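# Place finished cassette in gel imager drawer, close it

## Task

Put the cassette labelled FINISHED onto the glass inside the drawer of the gel imager IM, lying lengthwise and centred within the rectangle defined by the four corner marks. Then push IM's drawer completely shut while FINISHED stays in that spot on the glass. IM is loose on the table: when finished it must sit within about a finger's width of its starting position, still upright and barely rotated. Everything must stay in place without the robot holding it, and the grippers must release and back away at the end.

## Robot and tools

Robot: two FANUC CRX-5iA arms, left_arm and right_arm, each carrying a Robotiq 140 mm two-finger gripper and a wrist camera. Either arm may do the work; the idle one can be parked out of the way. Root links in the scene frame: left_arm at (-0.013, +0.305, 0) m, quat_wxyz (+0.999, 0, 0, +0.033); right_arm at (+0.041, -0.312, 0) m, quat_wxyz (+1.000, 0, 0, +0.022).

Scene frame: origin on the table surface midway between the arms, +z up, +x pointing out over the table, left_arm on the +y side. The arm names say nothing about which side of a picture something is on.

execute_actions takes "actions", a list holding zero or one item, plus optional "pictures" (boolean). An empty list commands nothing and returns the current state with images. A movement item is {"rows": [...], "steps": n}: 1 to 15 rows, n from 1 to 15 (default 15), each step lasting 1/30 s; row k drives step k and the final row is reused for remaining steps. A movement must span at least 8 steps. A wait item is {"steps": n} with n up to 300; it ends n steps after the previous result, and your reply time is part of that count. A refused call moves nothing. Images come back only for an empty list or with "pictures": true.

Each row is one flat list of 18 numbers shared by both arms, always complete even if one arm stays still: left_arm waist, shoulder, elbow, forearm roll, wrist pitch, wrist roll (absolute target angles in radians, the same convention the Joint positions line uses), then left gripper position, force_limit, speed; then the identical nine for right_arm. Stated joint ranges: waist -3.491..3.491, shoulder -3.140..3.140, elbow -1.187..4.328, forearm roll -3.316..3.316, wrist pitch -3.140..3.140, wrist roll -3.927..3.927. The true stop may differ by up to 0.010 rad. A target over 0.010 rad beyond a stated end, and beyond the joint's last reported angle, gets the call refused; a target past the real stop is clipped there and the result may say "joint sent to its limit" (possibly referring to an earlier, still running action).

Gripper numbers, each in [-1, 1] and absolute commands, not offsets: position +1 = wide open (140 mm), about -0.8 = pads touching, -1 = close until blocked. force_limit: roughly 14 N at -1, 60 N at 0, 107 N at +1 (parts up to 40 mm). speed: gap changes at about 30 mm/s at -1, 140 at 0, 250 at +1. To leave a gripper unchanged, repeat its previous three numbers; a 0 is a real command. To squeeze harder while holding, raise force_limit and switch position between -1 and -0.98.

Motion: joint targets advance at most 2.62 rad/s (waist, shoulder), 3.14 (elbow), 3.93 (wrist joints), taking 0.5 s to reach full speed, with all joints of an arm synchronised. Each step the target stays within 0.805 rad (waist, shoulder), 0.966 (elbow) or 1.21 (wrist joints) of the measured angle, and is pulled back if it would put the gripper over 70 mm from where it is. Results are sampled 8 steps before an action ends; those steps run while you reply. Between calls the arms keep heading to the last target until they settle or a step is HELD.

Gripper geometry: fingers extend along the gripper's +z and close along its y. end_effector_position is the point between the closed pads; fingertips sit about 33 mm past it when closed and 9 mm when open, and closing pushes the tips roughly 24 mm further out, so keep clearance above surfaces. Wrist camera frame wrist_camera_optical: +z forward, +x image right, +y image down; the real camera may be offset up to ~51 mm and tilted or rolled up to ~29 degrees.

Result lines: the state line "left_arm: ... | right_arm: ..." gives each gripper's position (m) and quat_wxyz in the scene frame, less accurate at long reach. Joint positions / Joint velocities list each arm's joints in column order (rad, rad/s). object_status: 0 moving, 1 blocked while opening, 2 blocked while closing (a grip), 3 reached target or pads met (thin items may still be held). position_measured is in counts, 3 open to 230 pads touching, not linear. Flange force is an estimated external load on the gripper, noisy, includes held weight, "no reading" near singularities or at start. "joint command not followed" means the clearance check altered joint targets; HELD marks steps where your row was partly or wholly withheld. MOTOR HOT warns of overheating; OVER-TEMPERATURE FAULT means brakes applied until cooled.

Faults: torque at a joint reaching its load limit (waist, shoulder, elbow 145 N m; wrist joints 36.4 N m, held weight included) or any outside force of 150 N stops that arm for 10 s, drops the rest of the call and lets it yield. Avoid arm-to-arm contact, knocking anything off the table, dropping the cassette, slamming the drawer or shoving IM. Random brief tugs on held or loose items may occur.

zoom_image: "camera" (cam_head_left, cam_head_right, cam_left_wrist, cam_right_wrist; all 504x504) and "region" [x0, y0, x1, y1] in pixels from the top-left, at most 504 by 504; it magnifies the latest image. read_manual: optional "section", only "licences"; no motion. finished_scene: "scene" = current scene number; ends and grades it irreversibly, so call it only after the cassette is placed, the drawer shut and the grippers released and withdrawn.

Each tool is called after ">>>" by a JSON object that holds its "fn" and its "kwargs".

## Session

>>> {"fn": "execute_actions", "kwargs": {"actions": []}}

Scene clock: 0.00 s of 7600.00 s.
left_arm: end_effector_position=(+0.4593, -0.2784, +0.1639) position_measured=3 object_status=3 end_effector_quat_wxyz=(+0.526, +0.059, +0.818, -0.224) | right_arm: end_effector_position=(+0.9546, -0.6020, +0.1562) position_measured=3 object_status=3 end_effector_quat_wxyz=(+0.447, +0.703, +0.539, +0.121)
Joint positions: left_arm=[-1.237  0.301 -0.106 -1.517 -0.648  0.545] | right_arm=[-0.178  0.697  0.09   1.418 -0.424  1.813]
Joint velocities: left_arm=[-0.     0.001 -0.001 -0.    -0.    -0.   ] | right_arm=[ 0.     0.001  0.     0.    -0.    -0.   ]
Flange force (N, the push that the arm receives, along the gripper's own x y z axes): no reading

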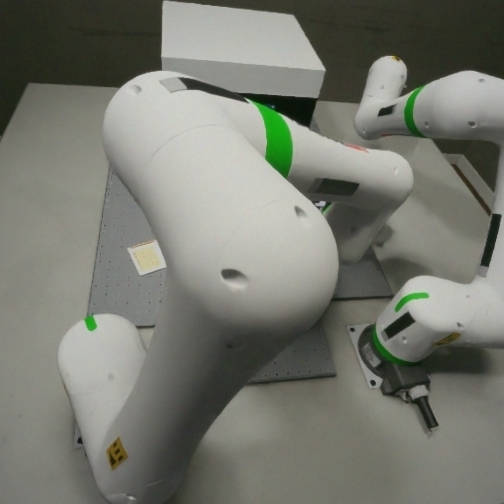

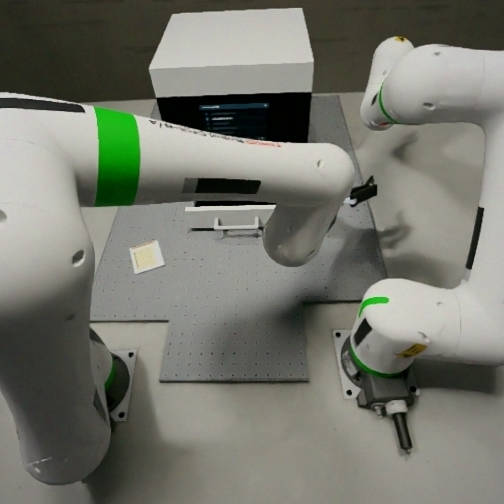

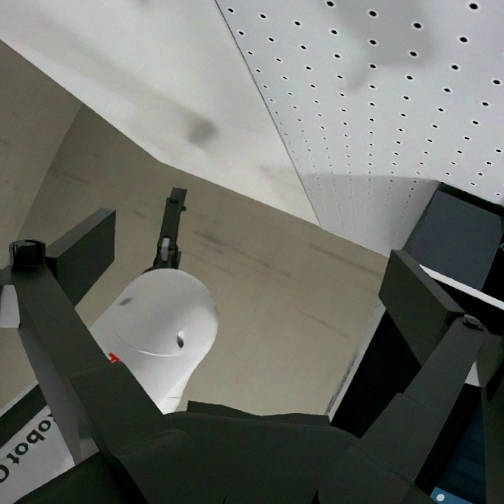

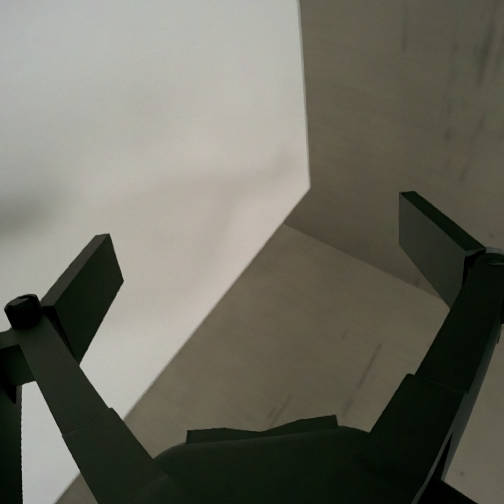

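>>> {"fn": "execute_actions", "kwargs": {"actions": [{"rows": [[-1.237,0.301,-0.106,-1.517,-0.648,0.545,1,0,0,-0.95,0.45,0.09,1.418,-0.424,1.813,1,0,0]], "steps": 15}]}}

>>> {"fn": "execute_actions", "kwargs": {"actions": [{"steps": 20}]}}

Scene clock: 2.10 s of 7600.00 s.
left_arm: end_effector_position=(+0.4595, -0.2783, +0.1640) position_measured=3 object_status=3 end_effector_quat_wxyz=(+0.526, +0.059, +0.818, -0.224) | right_arm: end_effector_position=(+0.9283, -0.6759, +0.1808) position_measured=3 object_status=3 end_effector_quat_wxyz=(+0.460, +0.722, +0.504, +0.110)
Joint positions: left_arm=[-1.237  0.301 -0.106 -1.517 -0.648  0.545] | right_arm=[-0.26   0.671  0.09   1.418 -0.424  1.813]
Joint velocities: left_arm=[-0.     0.001  0.001  0.001 -0.002 -0.002] | right_arm=[-0.531 -0.169  0.     0.     0.     0.   ]
Flange force (N, the push that the arm receives, along the gripper's own x y z axes): left_arm=[-1.1 -2.6 6.5] | right_arm=no reading
Steps of this call (steps 1 to 56: nothing new was sent; steps 57 to 63: the first 7 steps of this action). Readings (joint positions | what the end effector reports):
57: left_arm=[-1.237 0.301 -0.106 -1.517 -0.648 0.545] | right_arm=[-0.178 0.697 0.090 1.418 -0.424 1.813] | left_arm position_measured=3 object_status=3 | right_arm position_measured=3 object_status=3
58: left_arm=[-1.237 0.301 -0.106 -1.517 -0.648 0.545] | right_arm=[-0.181 0.696 0.090 1.418 -0.424 1.813] | left_arm position_measured=3 object_status=3 | right_arm position_measured=3 object_status=3
60: left_arm=[-1.237 0.301 -0.106 -1.517 -0.648 0.545] | right_arm=[-0.203 0.689 0.090 1.418 -0.424 1.813] | left_arm position_measured=3 object_status=3 | right_arm position_measured=3 object_status=3
63: the state above

Scene clock: 2.77 s of 7600.00 s.
left_arm: end_effector_position=(+0.4596, -0.2783, +0.1640) position_measured=3 object_status=3 end_effector_quat_wxyz=(+0.526, +0.058, +0.818, -0.224) | right_arm: end_effector_position=(+0.7313, -0.9691, +0.2924) position_measured=3 object_status=3 end_effector_quat_wxyz=(+0.516, +0.785, +0.339, +0.051)
Joint positions: left_arm=[-1.237  0.301 -0.106 -1.517 -0.648  0.545] | right_arm=[-0.631  0.552  0.09   1.418 -0.424  1.813]
Joint velocities: left_arm=[-0.001 -0.002  0.     0.     0.001  0.   ] | right_arm=[-0.549 -0.176 -0.    -0.     0.    -0.   ]
Flange force (N, the push that the arm receives, along the gripper's own x y z axes): left_arm=[0.5 -3.6 8.0] | right_arm=no reading
Kept back: nothing.
Steps of this call (steps 1 to 8: the last 8 steps of your previous action; steps 9 to 20: the robot went on to your last target). Readings (joint positions | what the end effector reports):
1: left_arm=[-1.237 0.301 -0.106 -1.517 -0.648 0.545] | right_arm=[-0.279 0.665 0.090 1.418 -0.424 1.813] | left_arm position_measured=3 object_status=3 | right_arm position_measured=3 object_status=3
2: left_arm=[-1.237 0.301 -0.106 -1.517 -0.648 0.545] | right_arm=[-0.297 0.659 0.090 1.418 -0.424 1.813] | left_arm position_measured=3 object_status=3 | right_arm position_measured=3 object_status=3
4: left_arm=[-1.237 0.301 -0.106 -1.517 -0.648 0.545] | right_arm=[-0.334 0.647 0.090 1.418 -0.424 1.813] | left_arm position_measured=3 object_status=3 | right_arm position_measured=3 object_status=3
8: left_arm=[-1.237 0.301 -0.106 -1.517 -0.648 0.545] | right_arm=[-0.408 0.623 0.090 1.418 -0.424 1.813] | left_arm position_measured=3 object_status=3 | right_arm position_measured=3 object_status=3
20: the state above

>>> {"fn": "execute_actions", "kwargs": {"actions": [{"rows": [[-1.237,-0.05,0.15,-1.517,-0.648,0.545,1,0,0,-0.95,0.45,0.09,1.418,-0.424,1.813,1,0,0]], "steps": 15}]}}

>>> {"fn": "execute_actions", "kwargs": {"actions": [{"steps": 20}], "pictures": true}}

Scene clock: 3.30 s of 7600.00 s.
left_arm: end_effector_position=(+0.4669, -0.2955, +0.2532) position_measured=3 object_status=3 end_effector_quat_wxyz=(+0.550, +0.032, +0.790, -0.271) | right_arm: end_effector_position=(+0.5001, -1.1309, +0.3809) position_measured=3 object_status=3 end_effector_quat_wxyz=(+0.554, +0.807, +0.203, -0.009)
Joint positions: left_arm=[-1.237  0.226 -0.051 -1.517 -0.648  0.545] | right_arm=[-0.927  0.457  0.09   1.418 -0.424  1.813]
Joint velocities: left_arm=[-0.    -0.47   0.341  0.    -0.001 -0.   ] | right_arm=[-0.464 -0.149  0.003 -0.004  0.     0.   ]
Flange force (N, the push that the arm receives, along the gripper's own x y z axes): left_arm=[3.2 -5.3 12.1] | right_arm=no reading
Steps of this call (steps 1 to 9: the robot went on to your last target; steps 10 to 16: the first 7 steps of this action). Readings (joint positions | what the end effector reports):
10: left_arm=[-1.237 0.301 -0.106 -1.517 -0.648 0.545] | right_arm=[-0.817 0.493 0.090 1.418 -0.424 1.813] | left_arm position_measured=3 object_status=3 | right_arm position_measured=3 object_status=3
11: left_arm=[-1.237 0.299 -0.104 -1.517 -0.648 0.545] | right_arm=[-0.835 0.487 0.090 1.418 -0.424 1.813] | left_arm position_measured=3 object_status=3 | right_arm position_measured=3 object_status=3
13: left_arm=[-1.237 0.277 -0.088 -1.517 -0.648 0.545] | right_arm=[-0.873 0.475 0.090 1.418 -0.424 1.813] | left_arm position_measured=3 object_status=3 | right_arm position_measured=3 object_status=3
16: the state above

Scene clock: 3.97 s of 7600.00 s.
left_arm: end_effector_position=(+0.4542, -0.2655, +0.5977) position_measured=3 object_status=3 end_effector_quat_wxyz=(+0.614, -0.063, +0.658, -0.432) | right_arm: end_effector_position=(+0.4806, -1.1399, +0.3876) position_measured=3 object_status=3 end_effector_quat_wxyz=(+0.557, +0.808, +0.193, -0.014)
Joint positions: left_arm=[-1.237 -0.05   0.15  -1.517 -0.648  0.545] | right_arm=[-0.95   0.45   0.09   1.418 -0.424  1.813]
Joint velocities: left_arm=[ 0.     0.007  0.    -0.     0.    -0.001] | right_arm=[-0.     0.001  0.    -0.    -0.     0.   ]
Flange force (N, the push that the arm receives, along the gripper's own x y z axes): left_arm=[2.7 -3.9 12.5] | right_arm=no reading
Kept back: nothing.
Steps of this call (steps 1 to 8: the last 8 steps of your previous action; steps 9 to 20: the robot went on to your last target). Readings (joint positions | what the end effector reports):
1: left_arm=[-1.237 0.210 -0.039 -1.517 -0.648 0.545] | right_arm=[-0.940 0.453 0.090 1.418 -0.424 1.813] | left_arm position_measured=3 object_status=3 | right_arm position_measured=3 object_status=3
2: left_arm=[-1.237 0.194 -0.027 -1.517 -0.648 0.545] | right_arm=[-0.948 0.451 0.090 1.418 -0.424 1.813] | left_arm position_measured=3 object_status=3 | right_arm position_measured=3 object_status=3
4: left_arm=[-1.237 0.162 -0.004 -1.517 -0.648 0.545] | right_arm=[-0.950 0.450 0.090 1.418 -0.424 1.813] | left_arm position_measured=3 object_status=3 | right_arm position_measured=3 object_status=3
8: left_arm=[-1.237 0.098 0.042 -1.517 -0.648 0.545] | right_arm=[-0.950 0.450 0.090 1.418 -0.424 1.813] | left_arm position_measured=3 object_status=3 | right_arm position_measured=3 object_status=3
20: the state above

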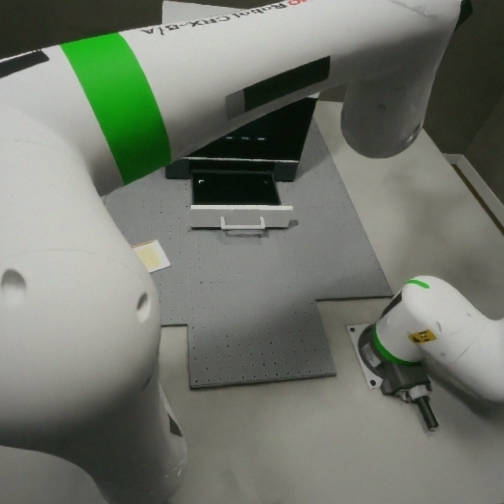

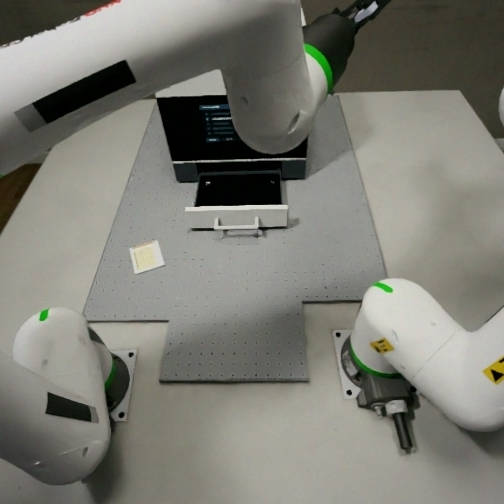

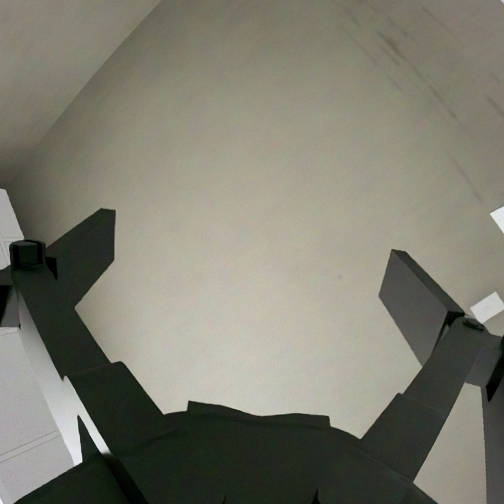

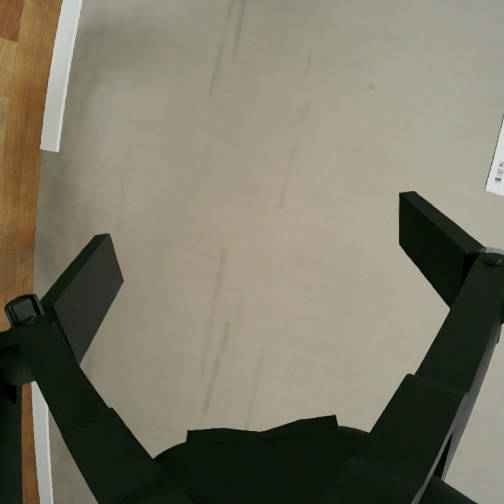

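>>> {"fn": "zoom_image", "kwargs": {"camera": "cam_head_right", "region": [80, 140, 330, 390]}}

Region (80, 140, 330, 390) of cam_head_right's 504x504 image, scaled by 2.016, with more detail than that image has.

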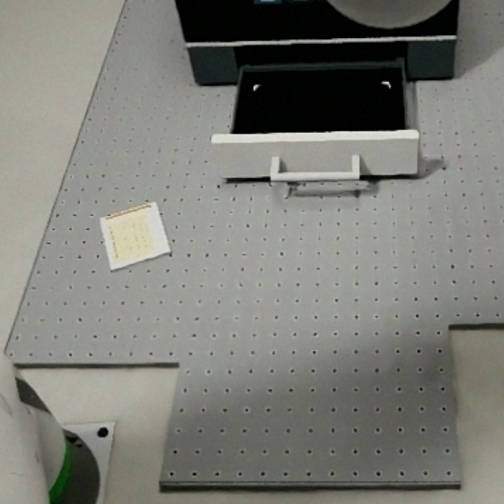

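>>> {"fn": "execute_actions", "kwargs": {"actions": [{"rows": [[-0.95,-0.15,0.05,-0.35,-1.6,1.2,1,0,0,-0.95,0.45,0.09,1.418,-0.424,1.813,1,0,0]], "steps": 15}]}}

>>> {"fn": "execute_actions", "kwargs": {"actions": [{"steps": 14}]}}

>>> {"fn": "execute_actions", "kwargs": {"actions": [{"rows": [[0.004,-0.171,-0.014,0,-1.728,1.5,1,0,0,-0.95,0.45,0.09,1.418,-0.424,1.813,1,0,0]], "steps": 15}]}}

>>> {"fn": "execute_actions", "kwargs": {"actions": [{"steps": 25}], "pictures": true}}

Scene clock: 16.40 s of 7600.00 s.
left_arm: end_effector_position=(+0.4717, -0.2218, +0.5577) position_measured=3 object_status=3 end_effector_quat_wxyz=(+0.566, -0.182, +0.680, -0.428) | right_arm: end_effector_position=(+0.4806, -1.1399, +0.3876) position_measured=3 object_status=3 end_effector_quat_wxyz=(+0.557, +0.808, +0.193, -0.014)
Joint positions: left_arm=[-1.201 -0.063  0.138 -1.371 -0.767  0.627] | right_arm=[-0.95   0.45   0.09   1.418 -0.424  1.813]
Joint velocities: left_arm=[ 0.289 -0.103 -0.101  1.169 -0.957  0.657] | right_arm=[-0.    -0.     0.001 -0.     0.    -0.   ]
Flange force (N, the push that the arm receives, along the gripper's own x y z axes): left_arm=[2.5 -9.0 12.0] | right_arm=no reading
Steps of this call (steps 1 to 30: the robot went on to your last target; steps 31 to 90: nothing new was sent; then 9.20 s passed at rest; steps 91 to 97: the first 7 steps of this action). Readings (joint positions | what the end effector reports):
91: left_arm=[-1.237 -0.050 0.150 -1.517 -0.648 0.545] | right_arm=[-0.950 0.450 0.090 1.418 -0.424 1.813] | left_arm position_measured=3 object_status=3 | right_arm position_measured=3 object_status=3
92: left_arm=[-1.236 -0.050 0.150 -1.513 -0.651 0.547] | right_arm=[-0.950 0.450 0.090 1.418 -0.424 1.813] | left_arm position_measured=3 object_status=3 | right_arm position_measured=3 object_status=3
94: left_arm=[-1.228 -0.053 0.147 -1.479 -0.679 0.566] | right_arm=[-0.950 0.450 0.090 1.418 -0.424 1.813] | left_arm position_measured=3 object_status=3 | right_arm position_measured=3 object_status=3
97: the state above

Scene clock: 16.87 s of 7600.00 s.
left_arm: end_effector_position=(+0.4213, -0.0825, +0.3850) position_measured=3 object_status=3 end_effector_quat_wxyz=(+0.344, -0.583, +0.664, -0.318) | right_arm: end_effector_position=(+0.4806, -1.1399, +0.3876) position_measured=3 object_status=3 end_effector_quat_wxyz=(+0.557, +0.808, +0.193, -0.014)
Joint positions: left_arm=[-1.065 -0.11   0.09  -0.817 -1.219  0.938] | right_arm=[-0.95   0.45   0.09   1.418 -0.424  1.813]
Joint velocities: left_arm=[ 0.289 -0.101 -0.101  1.165 -0.954  0.656] | right_arm=[ 0.    -0.001  0.    -0.    -0.     0.001]
Flange force (N, the push that the arm receives, along the gripper's own x y z axes): left_arm=[4.4 -4.4 1.3] | right_arm=no reading
Kept back: nothing.
Steps of this call (steps 1 to 8: the last 8 steps of your previous action; steps 9 to 14: the robot went on to your last target). Readings (joint positions | what the end effector reports):
1: left_arm=[-1.192 -0.066 0.134 -1.332 -0.799 0.649] | right_arm=[-0.950 0.450 0.090 1.418 -0.424 1.813] | left_arm position_measured=3 object_status=3 | right_arm position_measured=3 object_status=3
2: left_arm=[-1.182 -0.069 0.131 -1.292 -0.832 0.671] | right_arm=[-0.950 0.450 0.090 1.418 -0.424 1.813] | left_arm position_measured=3 object_status=3 | right_arm position_measured=3 object_status=3
4: left_arm=[-1.162 -0.076 0.124 -1.213 -0.896 0.715] | right_arm=[-0.950 0.450 0.090 1.418 -0.424 1.813] | left_arm position_measured=3 object_status=3 | right_arm position_measured=3 object_status=3
8: left_arm=[-1.124 -0.090 0.111 -1.055 -1.025 0.804] | right_arm=[-0.950 0.450 0.090 1.418 -0.424 1.813] | left_arm position_measured=3 object_status=3 | right_arm position_measured=3 object_status=3
14: the state above

Scene clock: 17.10 s of 7600.00 s.
left_arm: end_effector_position=(+0.3935, -0.0131, +0.3315) position_measured=3 object_status=3 end_effector_quat_wxyz=(-0.257, +0.738, -0.578, +0.234) | right_arm: end_effector_position=(+0.4806, -1.1399, +0.3876) position_measured=3 object_status=3 end_effector_quat_wxyz=(+0.557, +0.808, +0.193, -0.014)
Joint positions: left_arm=[-0.903 -0.127  0.064 -0.596 -1.371  1.082] | right_arm=[-0.95   0.45   0.09   1.418 -0.424  1.813]
Joint velocities: left_arm=[ 1.074 -0.063 -0.115  0.855 -0.515  0.599] | right_arm=[ 0.    -0.001  0.    -0.    -0.     0.   ]
Flange force (N, the push that the arm receives, along the gripper's own x y z axes): left_arm=[10.6 -6.0 -1.8] | right_arm=no reading
Steps of this call (steps 1 to 7: the first 7 steps of this action). Readings (joint positions | what the end effector reports):
1: left_arm=[-1.055 -0.113 0.087 -0.777 -1.251 0.960] | right_arm=[-0.950 0.450 0.090 1.418 -0.424 1.813] | left_arm position_measured=3 object_status=3 | right_arm position_measured=3 object_status=3
2: left_arm=[-1.043 -0.117 0.083 -0.740 -1.280 0.982] | right_arm=[-0.950 0.450 0.090 1.418 -0.424 1.813] | left_arm position_measured=3 object_status=3 | right_arm position_measured=3 object_status=3
4: left_arm=[-1.003 -0.121 0.076 -0.683 -1.319 1.021] | right_arm=[-0.950 0.450 0.090 1.418 -0.424 1.813] | left_arm position_measured=3 object_status=3 | right_arm position_measured=3 object_status=3
7: the state above

Scene clock: 17.93 s of 7600.00 s.
left_arm: end_effector_position=(+0.3502, +0.2005, +0.2997) position_measured=3 object_status=3 end_effector_quat_wxyz=(-0.000, +1.000, -0.001, -0.000) | right_arm: end_effector_position=(+0.4806, -1.1399, +0.3876) position_measured=3 object_status=3 end_effector_quat_wxyz=(+0.557, +0.808, +0.193, -0.014)
Joint positions: left_arm=[ 0.004 -0.171 -0.014 -0.    -1.728  1.5  ] | right_arm=[-0.95   0.45   0.09   1.418 -0.424  1.813]
Joint velocities: left_arm=[ 0.003 -0.001  0.     0.004 -0.002  0.003] | right_arm=[ 0.    -0.     0.    -0.    -0.    -0.001]
Flange force (N, the push that the arm receives, along the gripper's own x y z axes): left_arm=[3.6 -3.3 -4.4] | right_arm=no reading
Kept back: nothing.
Steps of this call (steps 1 to 8: the last 8 steps of your previous action; steps 9 to 25: the robot went on to your last target). Readings (joint positions | what the end effector reports):
1: left_arm=[-0.867 -0.129 0.061 -0.567 -1.388 1.102] | right_arm=[-0.950 0.450 0.090 1.418 -0.424 1.813] | left_arm position_measured=3 object_status=3 | right_arm position_measured=3 object_status=3
2: left_arm=[-0.829 -0.131 0.057 -0.539 -1.405 1.122] | right_arm=[-0.950 0.450 0.090 1.418 -0.424 1.813] | left_arm position_measured=3 object_status=3 | right_arm position_measured=3 object_status=3
4: left_arm=[-0.751 -0.135 0.050 -0.485 -1.437 1.160] | right_arm=[-0.950 0.450 0.090 1.418 -0.424 1.813] | left_arm position_measured=3 object_status=3 | right_arm position_measured=3 object_status=3
8: left_arm=[-0.584 -0.143 0.036 -0.378 -1.502 1.235] | right_arm=[-0.950 0.450 0.090 1.418 -0.424 1.813] | left_arm position_measured=3 object_status=3 | right_arm position_measured=3 object_status=3
25: the state above

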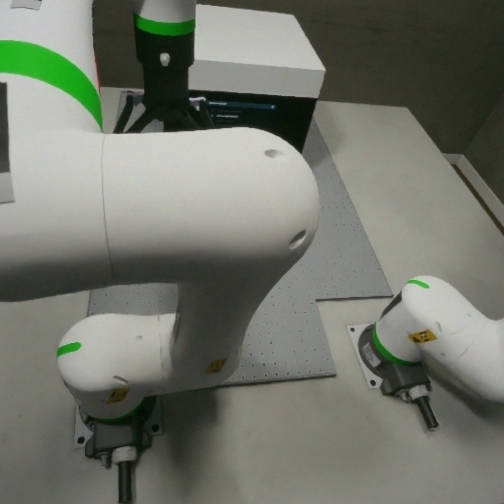

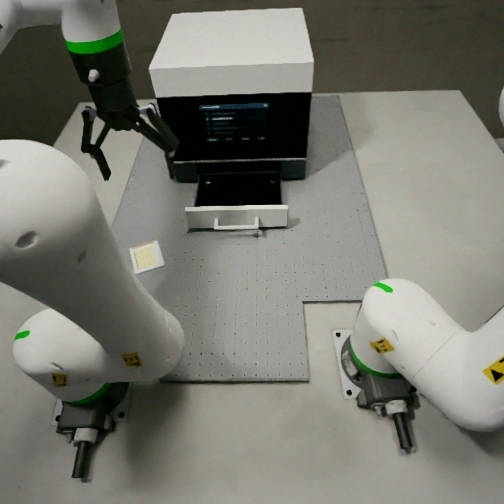

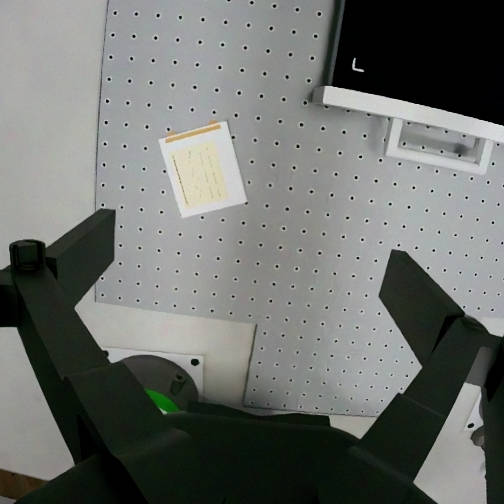

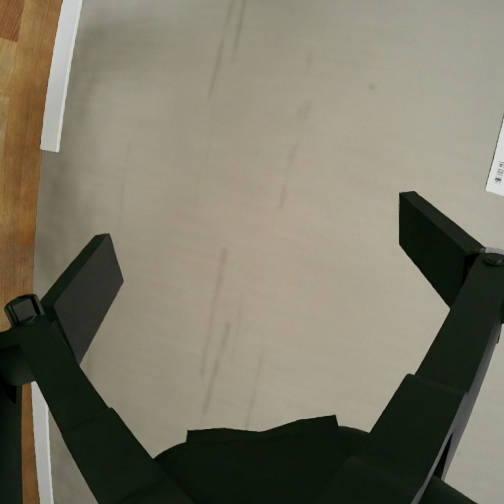

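>>> {"fn": "zoom_image", "kwargs": {"camera": "cam_left_wrist", "region": [90, 80, 340, 330]}}

>>> {"fn": "zoom_image", "kwargs": {"camera": "cam_left_wrist", "region": [280, 0, 504, 224]}}

>>> {"fn": "zoom_image", "kwargs": {"camera": "cam_head_right", "region": [150, 130, 320, 250]}}

Region (90, 80, 340, 330) of cam_left_wrist's 504x504 image, scaled by 2.016, with more detail than that image has.

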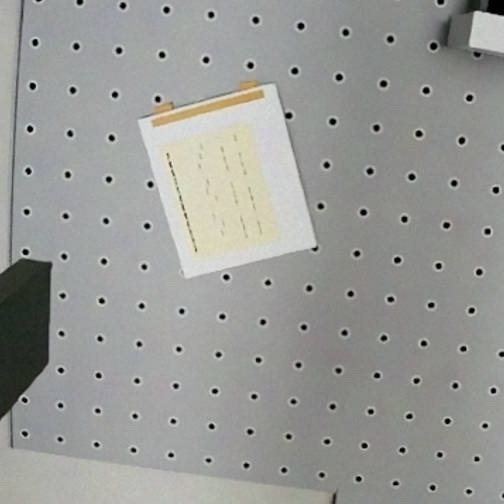

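Region (280, 0, 504, 224) of cam_left_wrist's 504x504 image, scaled by 2.250, with more detail than that image has.

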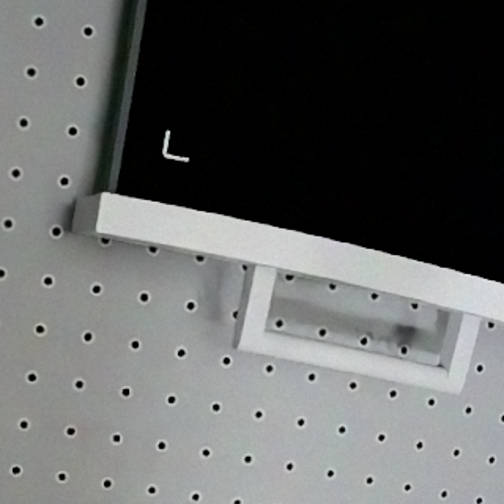

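Region (150, 130, 320, 250) of cam_head_right's 504x504 image, scaled by 2.965, with more detail than that image has; it fills the top 356 rows of this view, and the rest is white.

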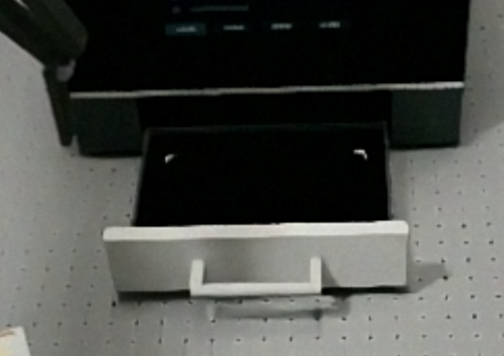

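>>> {"fn": "execute_actions", "kwargs": {"actions": [{"rows": [[0.191,-0.205,-0.416,0,-1.360,0.144,1,0,0,-0.95,0.45,0.09,1.418,-0.424,1.813,1,0,0]], "steps": 15}]}}

>>> {"fn": "execute_actions", "kwargs": {"actions": [{"steps": 22}], "pictures": true}}

Scene clock: 21.60 s of 7600.00 s.
left_arm: end_effector_position=(+0.3535, +0.2092, +0.2796) position_measured=3 object_status=3 end_effector_quat_wxyz=(+0.000, +0.998, -0.065, -0.000) | right_arm: end_effector_position=(+0.4806, -1.1399, +0.3876) position_measured=3 object_status=3 end_effector_quat_wxyz=(+0.557, +0.808, +0.193, -0.014)
Joint positions: left_arm=[ 0.028 -0.175 -0.065  0.    -1.682  1.347] | right_arm=[-0.95   0.45   0.09   1.418 -0.424  1.813]
Joint velocities: left_arm=[ 0.232 -0.044 -0.497  0.     0.457 -1.511] | right_arm=[ 0.    -0.     0.    -0.     0.    -0.001]
Flange force (N, the push that the arm receives, along the gripper's own x y z axes): left_arm=[7.4 1.8 -9.3] | right_arm=no reading
Steps of this call (steps 1 to 30: the robot went on to your last target; steps 31 to 90: nothing new was sent; then 0.43 s passed at rest; steps 91 to 97: the first 7 steps of this action). Readings (joint positions | what the end effector reports):
91: left_arm=[0.004 -0.171 -0.014 0.000 -1.728 1.500] | right_arm=[-0.950 0.450 0.090 1.418 -0.424 1.813] | left_arm position_measured=3 object_status=3 | right_arm position_measured=3 object_status=3
92: left_arm=[0.005 -0.171 -0.015 0.000 -1.728 1.496] | right_arm=[-0.950 0.450 0.090 1.418 -0.424 1.813] | left_arm position_measured=3 object_status=3 | right_arm position_measured=3 object_status=3
94: left_arm=[0.010 -0.172 -0.027 0.000 -1.717 1.462] | right_arm=[-0.950 0.450 0.090 1.418 -0.424 1.813] | left_arm position_measured=3 object_status=3 | right_arm position_measured=3 object_status=3
97: the state above

Scene clock: 22.33 s of 7600.00 s.
left_arm: end_effector_position=(+0.3461, +0.2653, +0.1399) position_measured=3 object_status=3 end_effector_quat_wxyz=(+0.000, +0.834, -0.552, +0.000) | right_arm: end_effector_position=(+0.4806, -1.1399, +0.3876) position_measured=3 object_status=3 end_effector_quat_wxyz=(+0.557, +0.808, +0.193, -0.014)
Joint positions: left_arm=[ 0.191 -0.205 -0.416  0.    -1.36   0.144] | right_arm=[-0.95   0.45   0.09   1.418 -0.424  1.813]
Joint velocities: left_arm=[ 0.002 -0.    -0.001  0.     0.    -0.004] | right_arm=[ 0.     0.001 -0.001 -0.     0.    -0.   ]
Flange force (N, the push that the arm receives, along the gripper's own x y z axes): left_arm=[-0.9 -6.6 0.9] | right_arm=no reading
Kept back: nothing.
Steps of this call (steps 1 to 8: the last 8 steps of your previous action; steps 9 to 22: the robot went on to your last target). Readings (joint positions | what the end effector reports):
1: left_arm=[0.036 -0.177 -0.083 0.000 -1.665 1.291] | right_arm=[-0.950 0.450 0.090 1.418 -0.424 1.813] | left_arm position_measured=3 object_status=3 | right_arm position_measured=3 object_status=3
2: left_arm=[0.046 -0.178 -0.104 0.000 -1.646 1.226] | right_arm=[-0.950 0.450 0.090 1.418 -0.424 1.813] | left_arm position_measured=3 object_status=3 | right_arm position_measured=3 object_status=3
4: left_arm=[0.067 -0.182 -0.150 0.000 -1.604 1.072] | right_arm=[-0.950 0.450 0.090 1.418 -0.424 1.813] | left_arm position_measured=3 object_status=3 | right_arm position_measured=3 object_status=3
8: left_arm=[0.111 -0.190 -0.244 0.000 -1.518 0.745] | right_arm=[-0.950 0.450 0.090 1.418 -0.424 1.813] | left_arm position_measured=3 object_status=3 | right_arm position_measured=3 object_status=3
22: the state above

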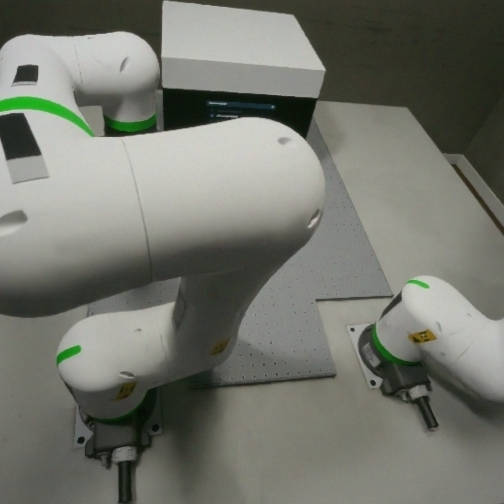

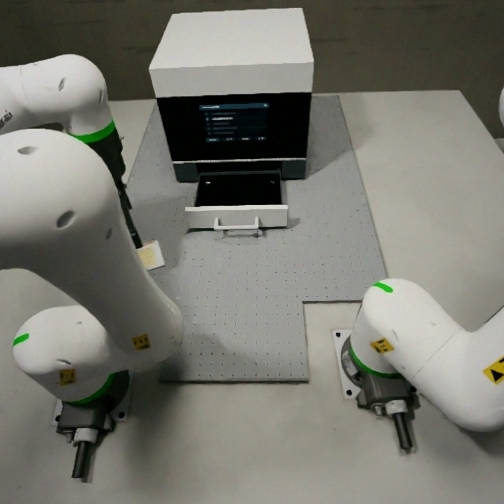

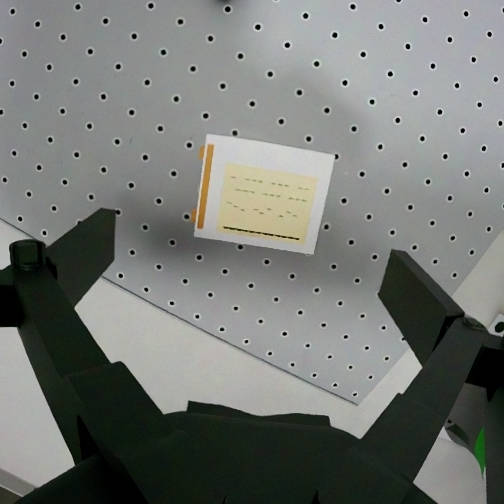

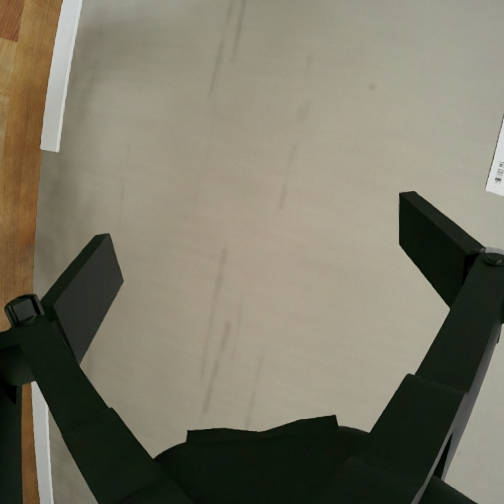

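>>> {"fn": "zoom_image", "kwargs": {"camera": "cam_left_wrist", "region": [170, 110, 360, 280]}}

>>> {"fn": "zoom_image", "kwargs": {"camera": "cam_head_right", "region": [110, 200, 200, 290]}}

Region (170, 110, 360, 280) of cam_left_wrist's 504x504 image, scaled by 2.653, with more detail than that image has; it fills the top 451 rows of this view, and the rest is white.

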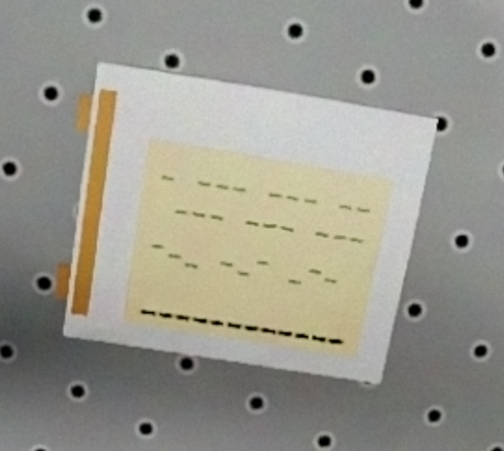

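Region (110, 200, 200, 290) of cam_head_right's 504x504 image, scaled by 5.600, with more detail than that image has.

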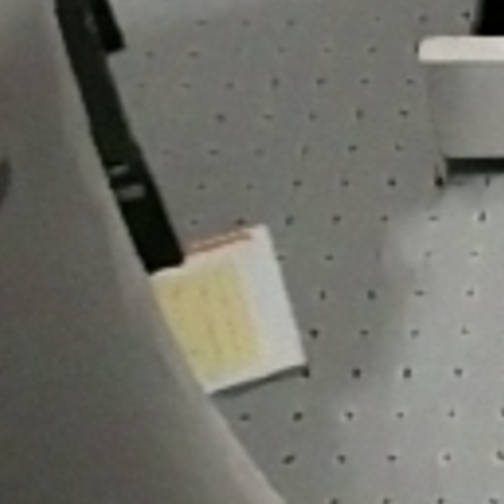

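>>> {"fn": "execute_actions", "kwargs": {"actions": [{"rows": [[0.191,-0.1368,-0.5551,0,-1.1525,0.144,1,0,0,-0.95,0.45,0.09,1.418,-0.424,1.813,1,0,0]], "steps": 10}]}}

>>> {"fn": "execute_actions", "kwargs": {"actions": [{"steps": 14}], "pictures": true}}

Scene clock: 23.90 s of 7600.00 s.
left_arm: end_effector_position=(+0.3463, +0.2654, +0.1383) position_measured=3 object_status=3 end_effector_quat_wxyz=(-0.000, +0.834, -0.552, +0.000) | right_arm: end_effector_position=(+0.4806, -1.1399, +0.3876) position_measured=3 object_status=3 end_effector_quat_wxyz=(+0.557, +0.808, +0.193, -0.014)
Joint positions: left_arm=[ 0.191 -0.204 -0.419 -0.    -1.356  0.144] | right_arm=[-0.95   0.45   0.09   1.418 -0.424  1.813]
Joint velocities: left_arm=[ 0.001  0.071 -0.152 -0.     0.238 -0.001] | right_arm=[ 0.     0.002  0.    -0.    -0.     0.   ]
Flange force (N, the push that the arm receives, along the gripper's own x y z axes): left_arm=[-0.4 -0.7 -21.7] | right_arm=no reading
Steps of this call (steps 1 to 30: the robot went on to your last target; steps 31 to 45: nothing new was sent; steps 46 to 47: the first 2 steps of this action). Readings (joint positions | what the end effector reports):
46: left_arm=[0.191 -0.205 -0.416 -0.000 -1.360 0.144] | right_arm=[-0.950 0.450 0.090 1.418 -0.424 1.813] | left_arm position_measured=3 object_status=3 | right_arm position_measured=3 object_status=3
47: the state above

Scene clock: 24.37 s of 7600.00 s.
left_arm: end_effector_position=(+0.3461, +0.2654, +0.0600) position_measured=3 object_status=3 end_effector_quat_wxyz=(-0.000, +0.834, -0.552, -0.000) | right_arm: end_effector_position=(+0.4806, -1.1399, +0.3876) position_measured=3 object_status=3 end_effector_quat_wxyz=(+0.557, +0.808, +0.193, -0.014)
Joint positions: left_arm=[ 0.191 -0.137 -0.555 -0.    -1.153  0.144] | right_arm=[-0.95   0.45   0.09   1.418 -0.424  1.813]
Joint velocities: left_arm=[-0.001  0.    -0.002 -0.     0.001 -0.   ] | right_arm=[-0.    -0.     0.001  0.     0.    -0.   ]
Flange force (N, the push that the arm receives, along the gripper's own x y z axes): left_arm=[-1.6 -11.2 -2.1] | right_arm=no reading
Kept back: nothing.
Steps of this call (steps 1 to 8: the last 8 steps of your previous action; steps 9 to 14: the robot went on to your last target). Readings (joint positions | what the end effector reports):
1: left_arm=[0.191 -0.200 -0.427 -0.000 -1.343 0.144] | right_arm=[-0.950 0.450 0.090 1.418 -0.424 1.813] | left_arm position_measured=3 object_status=3 | right_arm position_measured=3 object_status=3
2: left_arm=[0.191 -0.193 -0.441 -0.000 -1.322 0.144] | right_arm=[-0.950 0.450 0.090 1.418 -0.424 1.813] | left_arm position_measured=3 object_status=3 | right_arm position_measured=3 object_status=3
4: left_arm=[0.191 -0.171 -0.487 -0.000 -1.255 0.144] | right_arm=[-0.950 0.450 0.090 1.418 -0.424 1.813] | left_arm position_measured=3 object_status=3 | right_arm position_measured=3 object_status=3
8: left_arm=[0.191 -0.138 -0.552 -0.000 -1.157 0.144] | right_arm=[-0.950 0.450 0.090 1.418 -0.424 1.813] | left_arm position_measured=3 object_status=3 | right_arm position_measured=3 object_status=3
14: the state above

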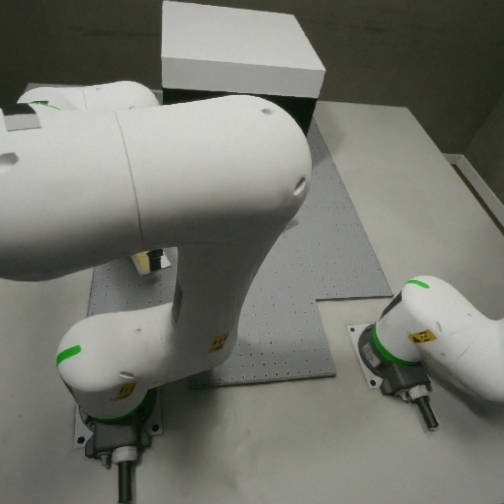

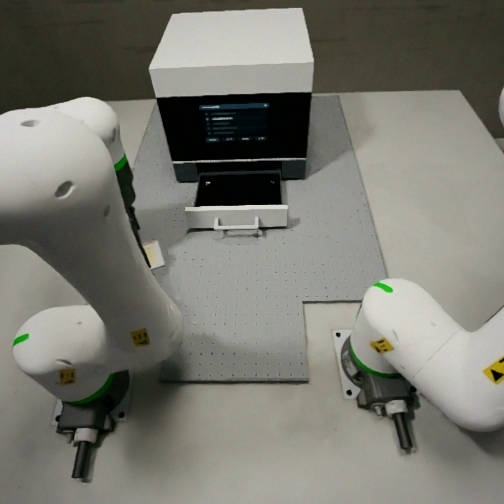

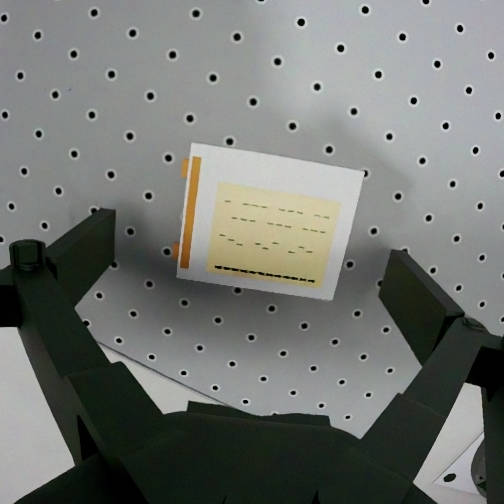

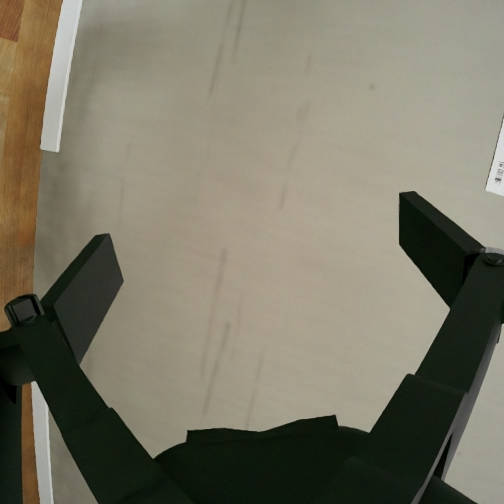

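>>> {"fn": "execute_actions", "kwargs": {"actions": [{"rows": [[0.1685,-0.1270,-0.5852,0,-1.1126,0.1515,0.574,0,0,-0.95,0.45,0.09,1.418,-0.424,1.813,1,0,0]], "steps": 8}]}}

>>> {"fn": "execute_actions", "kwargs": {"actions": [{"steps": 12}], "pictures": true}}

Scene clock: 27.17 s of 7600.00 s.
left_arm: end_effector_position=(+0.3461, +0.2653, +0.0600) position_measured=3 object_status=3 end_effector_quat_wxyz=(+0.000, +0.834, -0.552, -0.000) | right_arm: end_effector_position=(+0.4806, -1.1399, +0.3876) position_measured=3 object_status=3 end_effector_quat_wxyz=(+0.557, +0.808, +0.193, -0.014)
Joint positions: left_arm=[ 0.191 -0.137 -0.555  0.    -1.153  0.144] | right_arm=[-0.95   0.45   0.09   1.418 -0.424  1.813]
Joint velocities: left_arm=[-0.001  0.    -0.     0.     0.001 -0.001] | right_arm=[-0.    -0.     0.    -0.     0.     0.001]
Flange force (N, the push that the arm receives, along the gripper's own x y z axes): left_arm=[0.2 -8.4 -1.0] | right_arm=no reading
Kept back: the last 8 steps of this action.
Steps of this call (steps 1 to 30: the robot went on to your last target; steps 31 to 84: nothing new was sent). Readings (joint positions | what the end effector reports):
1: left_arm=[0.191 -0.137 -0.555 -0.000 -1.153 0.144] | right_arm=[-0.950 0.450 0.090 1.418 -0.424 1.813] | left_arm position_measured=3 object_status=3 | right_arm position_measured=3 object_status=3
2: left_arm=[0.191 -0.137 -0.555 -0.000 -1.153 0.144] | right_arm=[-0.950 0.450 0.090 1.418 -0.424 1.813] | left_arm position_measured=3 object_status=3 | right_arm position_measured=3 object_status=3
4: left_arm=[0.191 -0.137 -0.555 -0.000 -1.153 0.144] | right_arm=[-0.950 0.450 0.090 1.418 -0.424 1.813] | left_arm position_measured=3 object_status=3 | right_arm position_measured=3 object_status=3
8: left_arm=[0.191 -0.137 -0.555 -0.000 -1.153 0.144] | right_arm=[-0.950 0.450 0.090 1.418 -0.424 1.813] | left_arm position_measured=3 object_status=3 | right_arm position_measured=3 object_status=3
84: the state above

Scene clock: 27.57 s of 7600.00 s.
left_arm: end_effector_position=(+0.3419, +0.2565, +0.0450) position_measured=56 object_status=0 end_effector_quat_wxyz=(+0.000, +0.830, -0.558, +0.000) | right_arm: end_effector_position=(+0.4806, -1.1399, +0.3876) position_measured=3 object_status=3 end_effector_quat_wxyz=(+0.557, +0.808, +0.193, -0.014)
Joint positions: left_arm=[ 0.169 -0.127 -0.585  0.    -1.113  0.151] | right_arm=[-0.95   0.45   0.09   1.418 -0.424  1.813]
Joint velocities: left_arm=[-0.001  0.001 -0.001  0.     0.001  0.001] | right_arm=[ 0.     0.001  0.     0.    -0.    -0.   ]
Flange force (N, the push that the arm receives, along the gripper's own x y z axes): left_arm=[-1.6 -5.4 0.4] | right_arm=no reading
Kept back: nothing.
Steps of this call (steps 1 to 8: the last 8 steps of your previous action; steps 9 to 12: the robot went on to your last target). Readings (joint positions | what the end effector reports):
1: left_arm=[0.191 -0.137 -0.555 0.000 -1.152 0.144] | right_arm=[-0.950 0.450 0.090 1.418 -0.424 1.813] | left_arm position_measured=3 object_status=0 | right_arm position_measured=3 object_status=3
2: left_arm=[0.189 -0.136 -0.558 0.000 -1.148 0.144] | right_arm=[-0.950 0.450 0.090 1.418 -0.424 1.813] | left_arm position_measured=6 object_status=0 | right_arm position_measured=3 object_status=3
4: left_arm=[0.174 -0.129 -0.579 0.000 -1.122 0.149] | right_arm=[-0.950 0.450 0.090 1.418 -0.424 1.813] | left_arm position_measured=21 object_status=0 | right_arm position_measured=3 object_status=3
8: left_arm=[0.169 -0.127 -0.585 0.000 -1.113 0.151] | right_arm=[-0.950 0.450 0.090 1.418 -0.424 1.813] | left_arm position_measured=52 object_status=0 | right_arm position_measured=3 object_status=3
12: the state above

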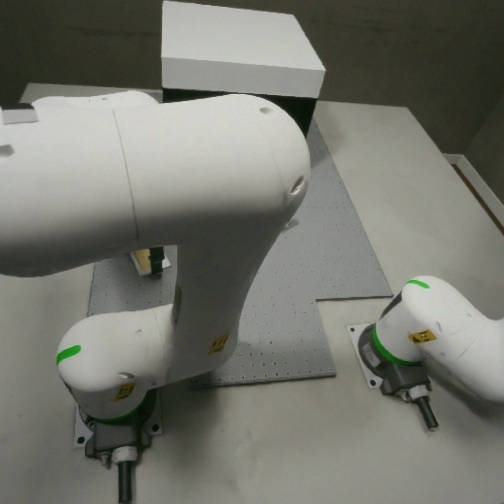

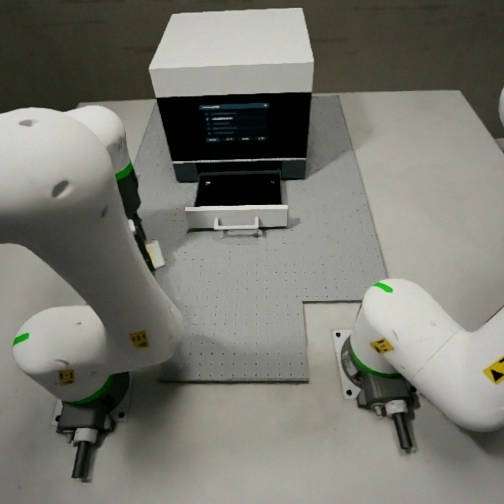

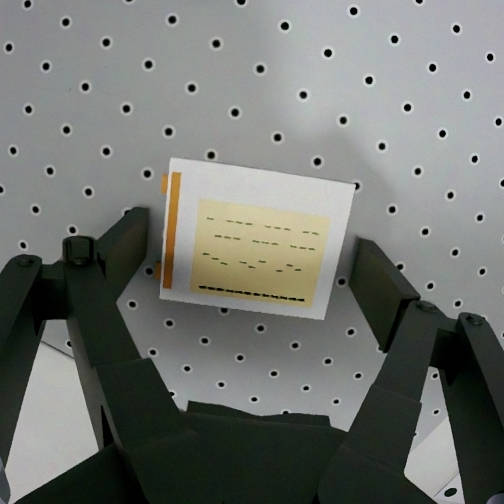

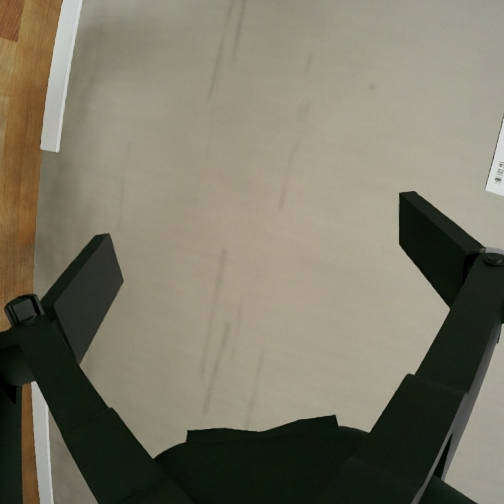

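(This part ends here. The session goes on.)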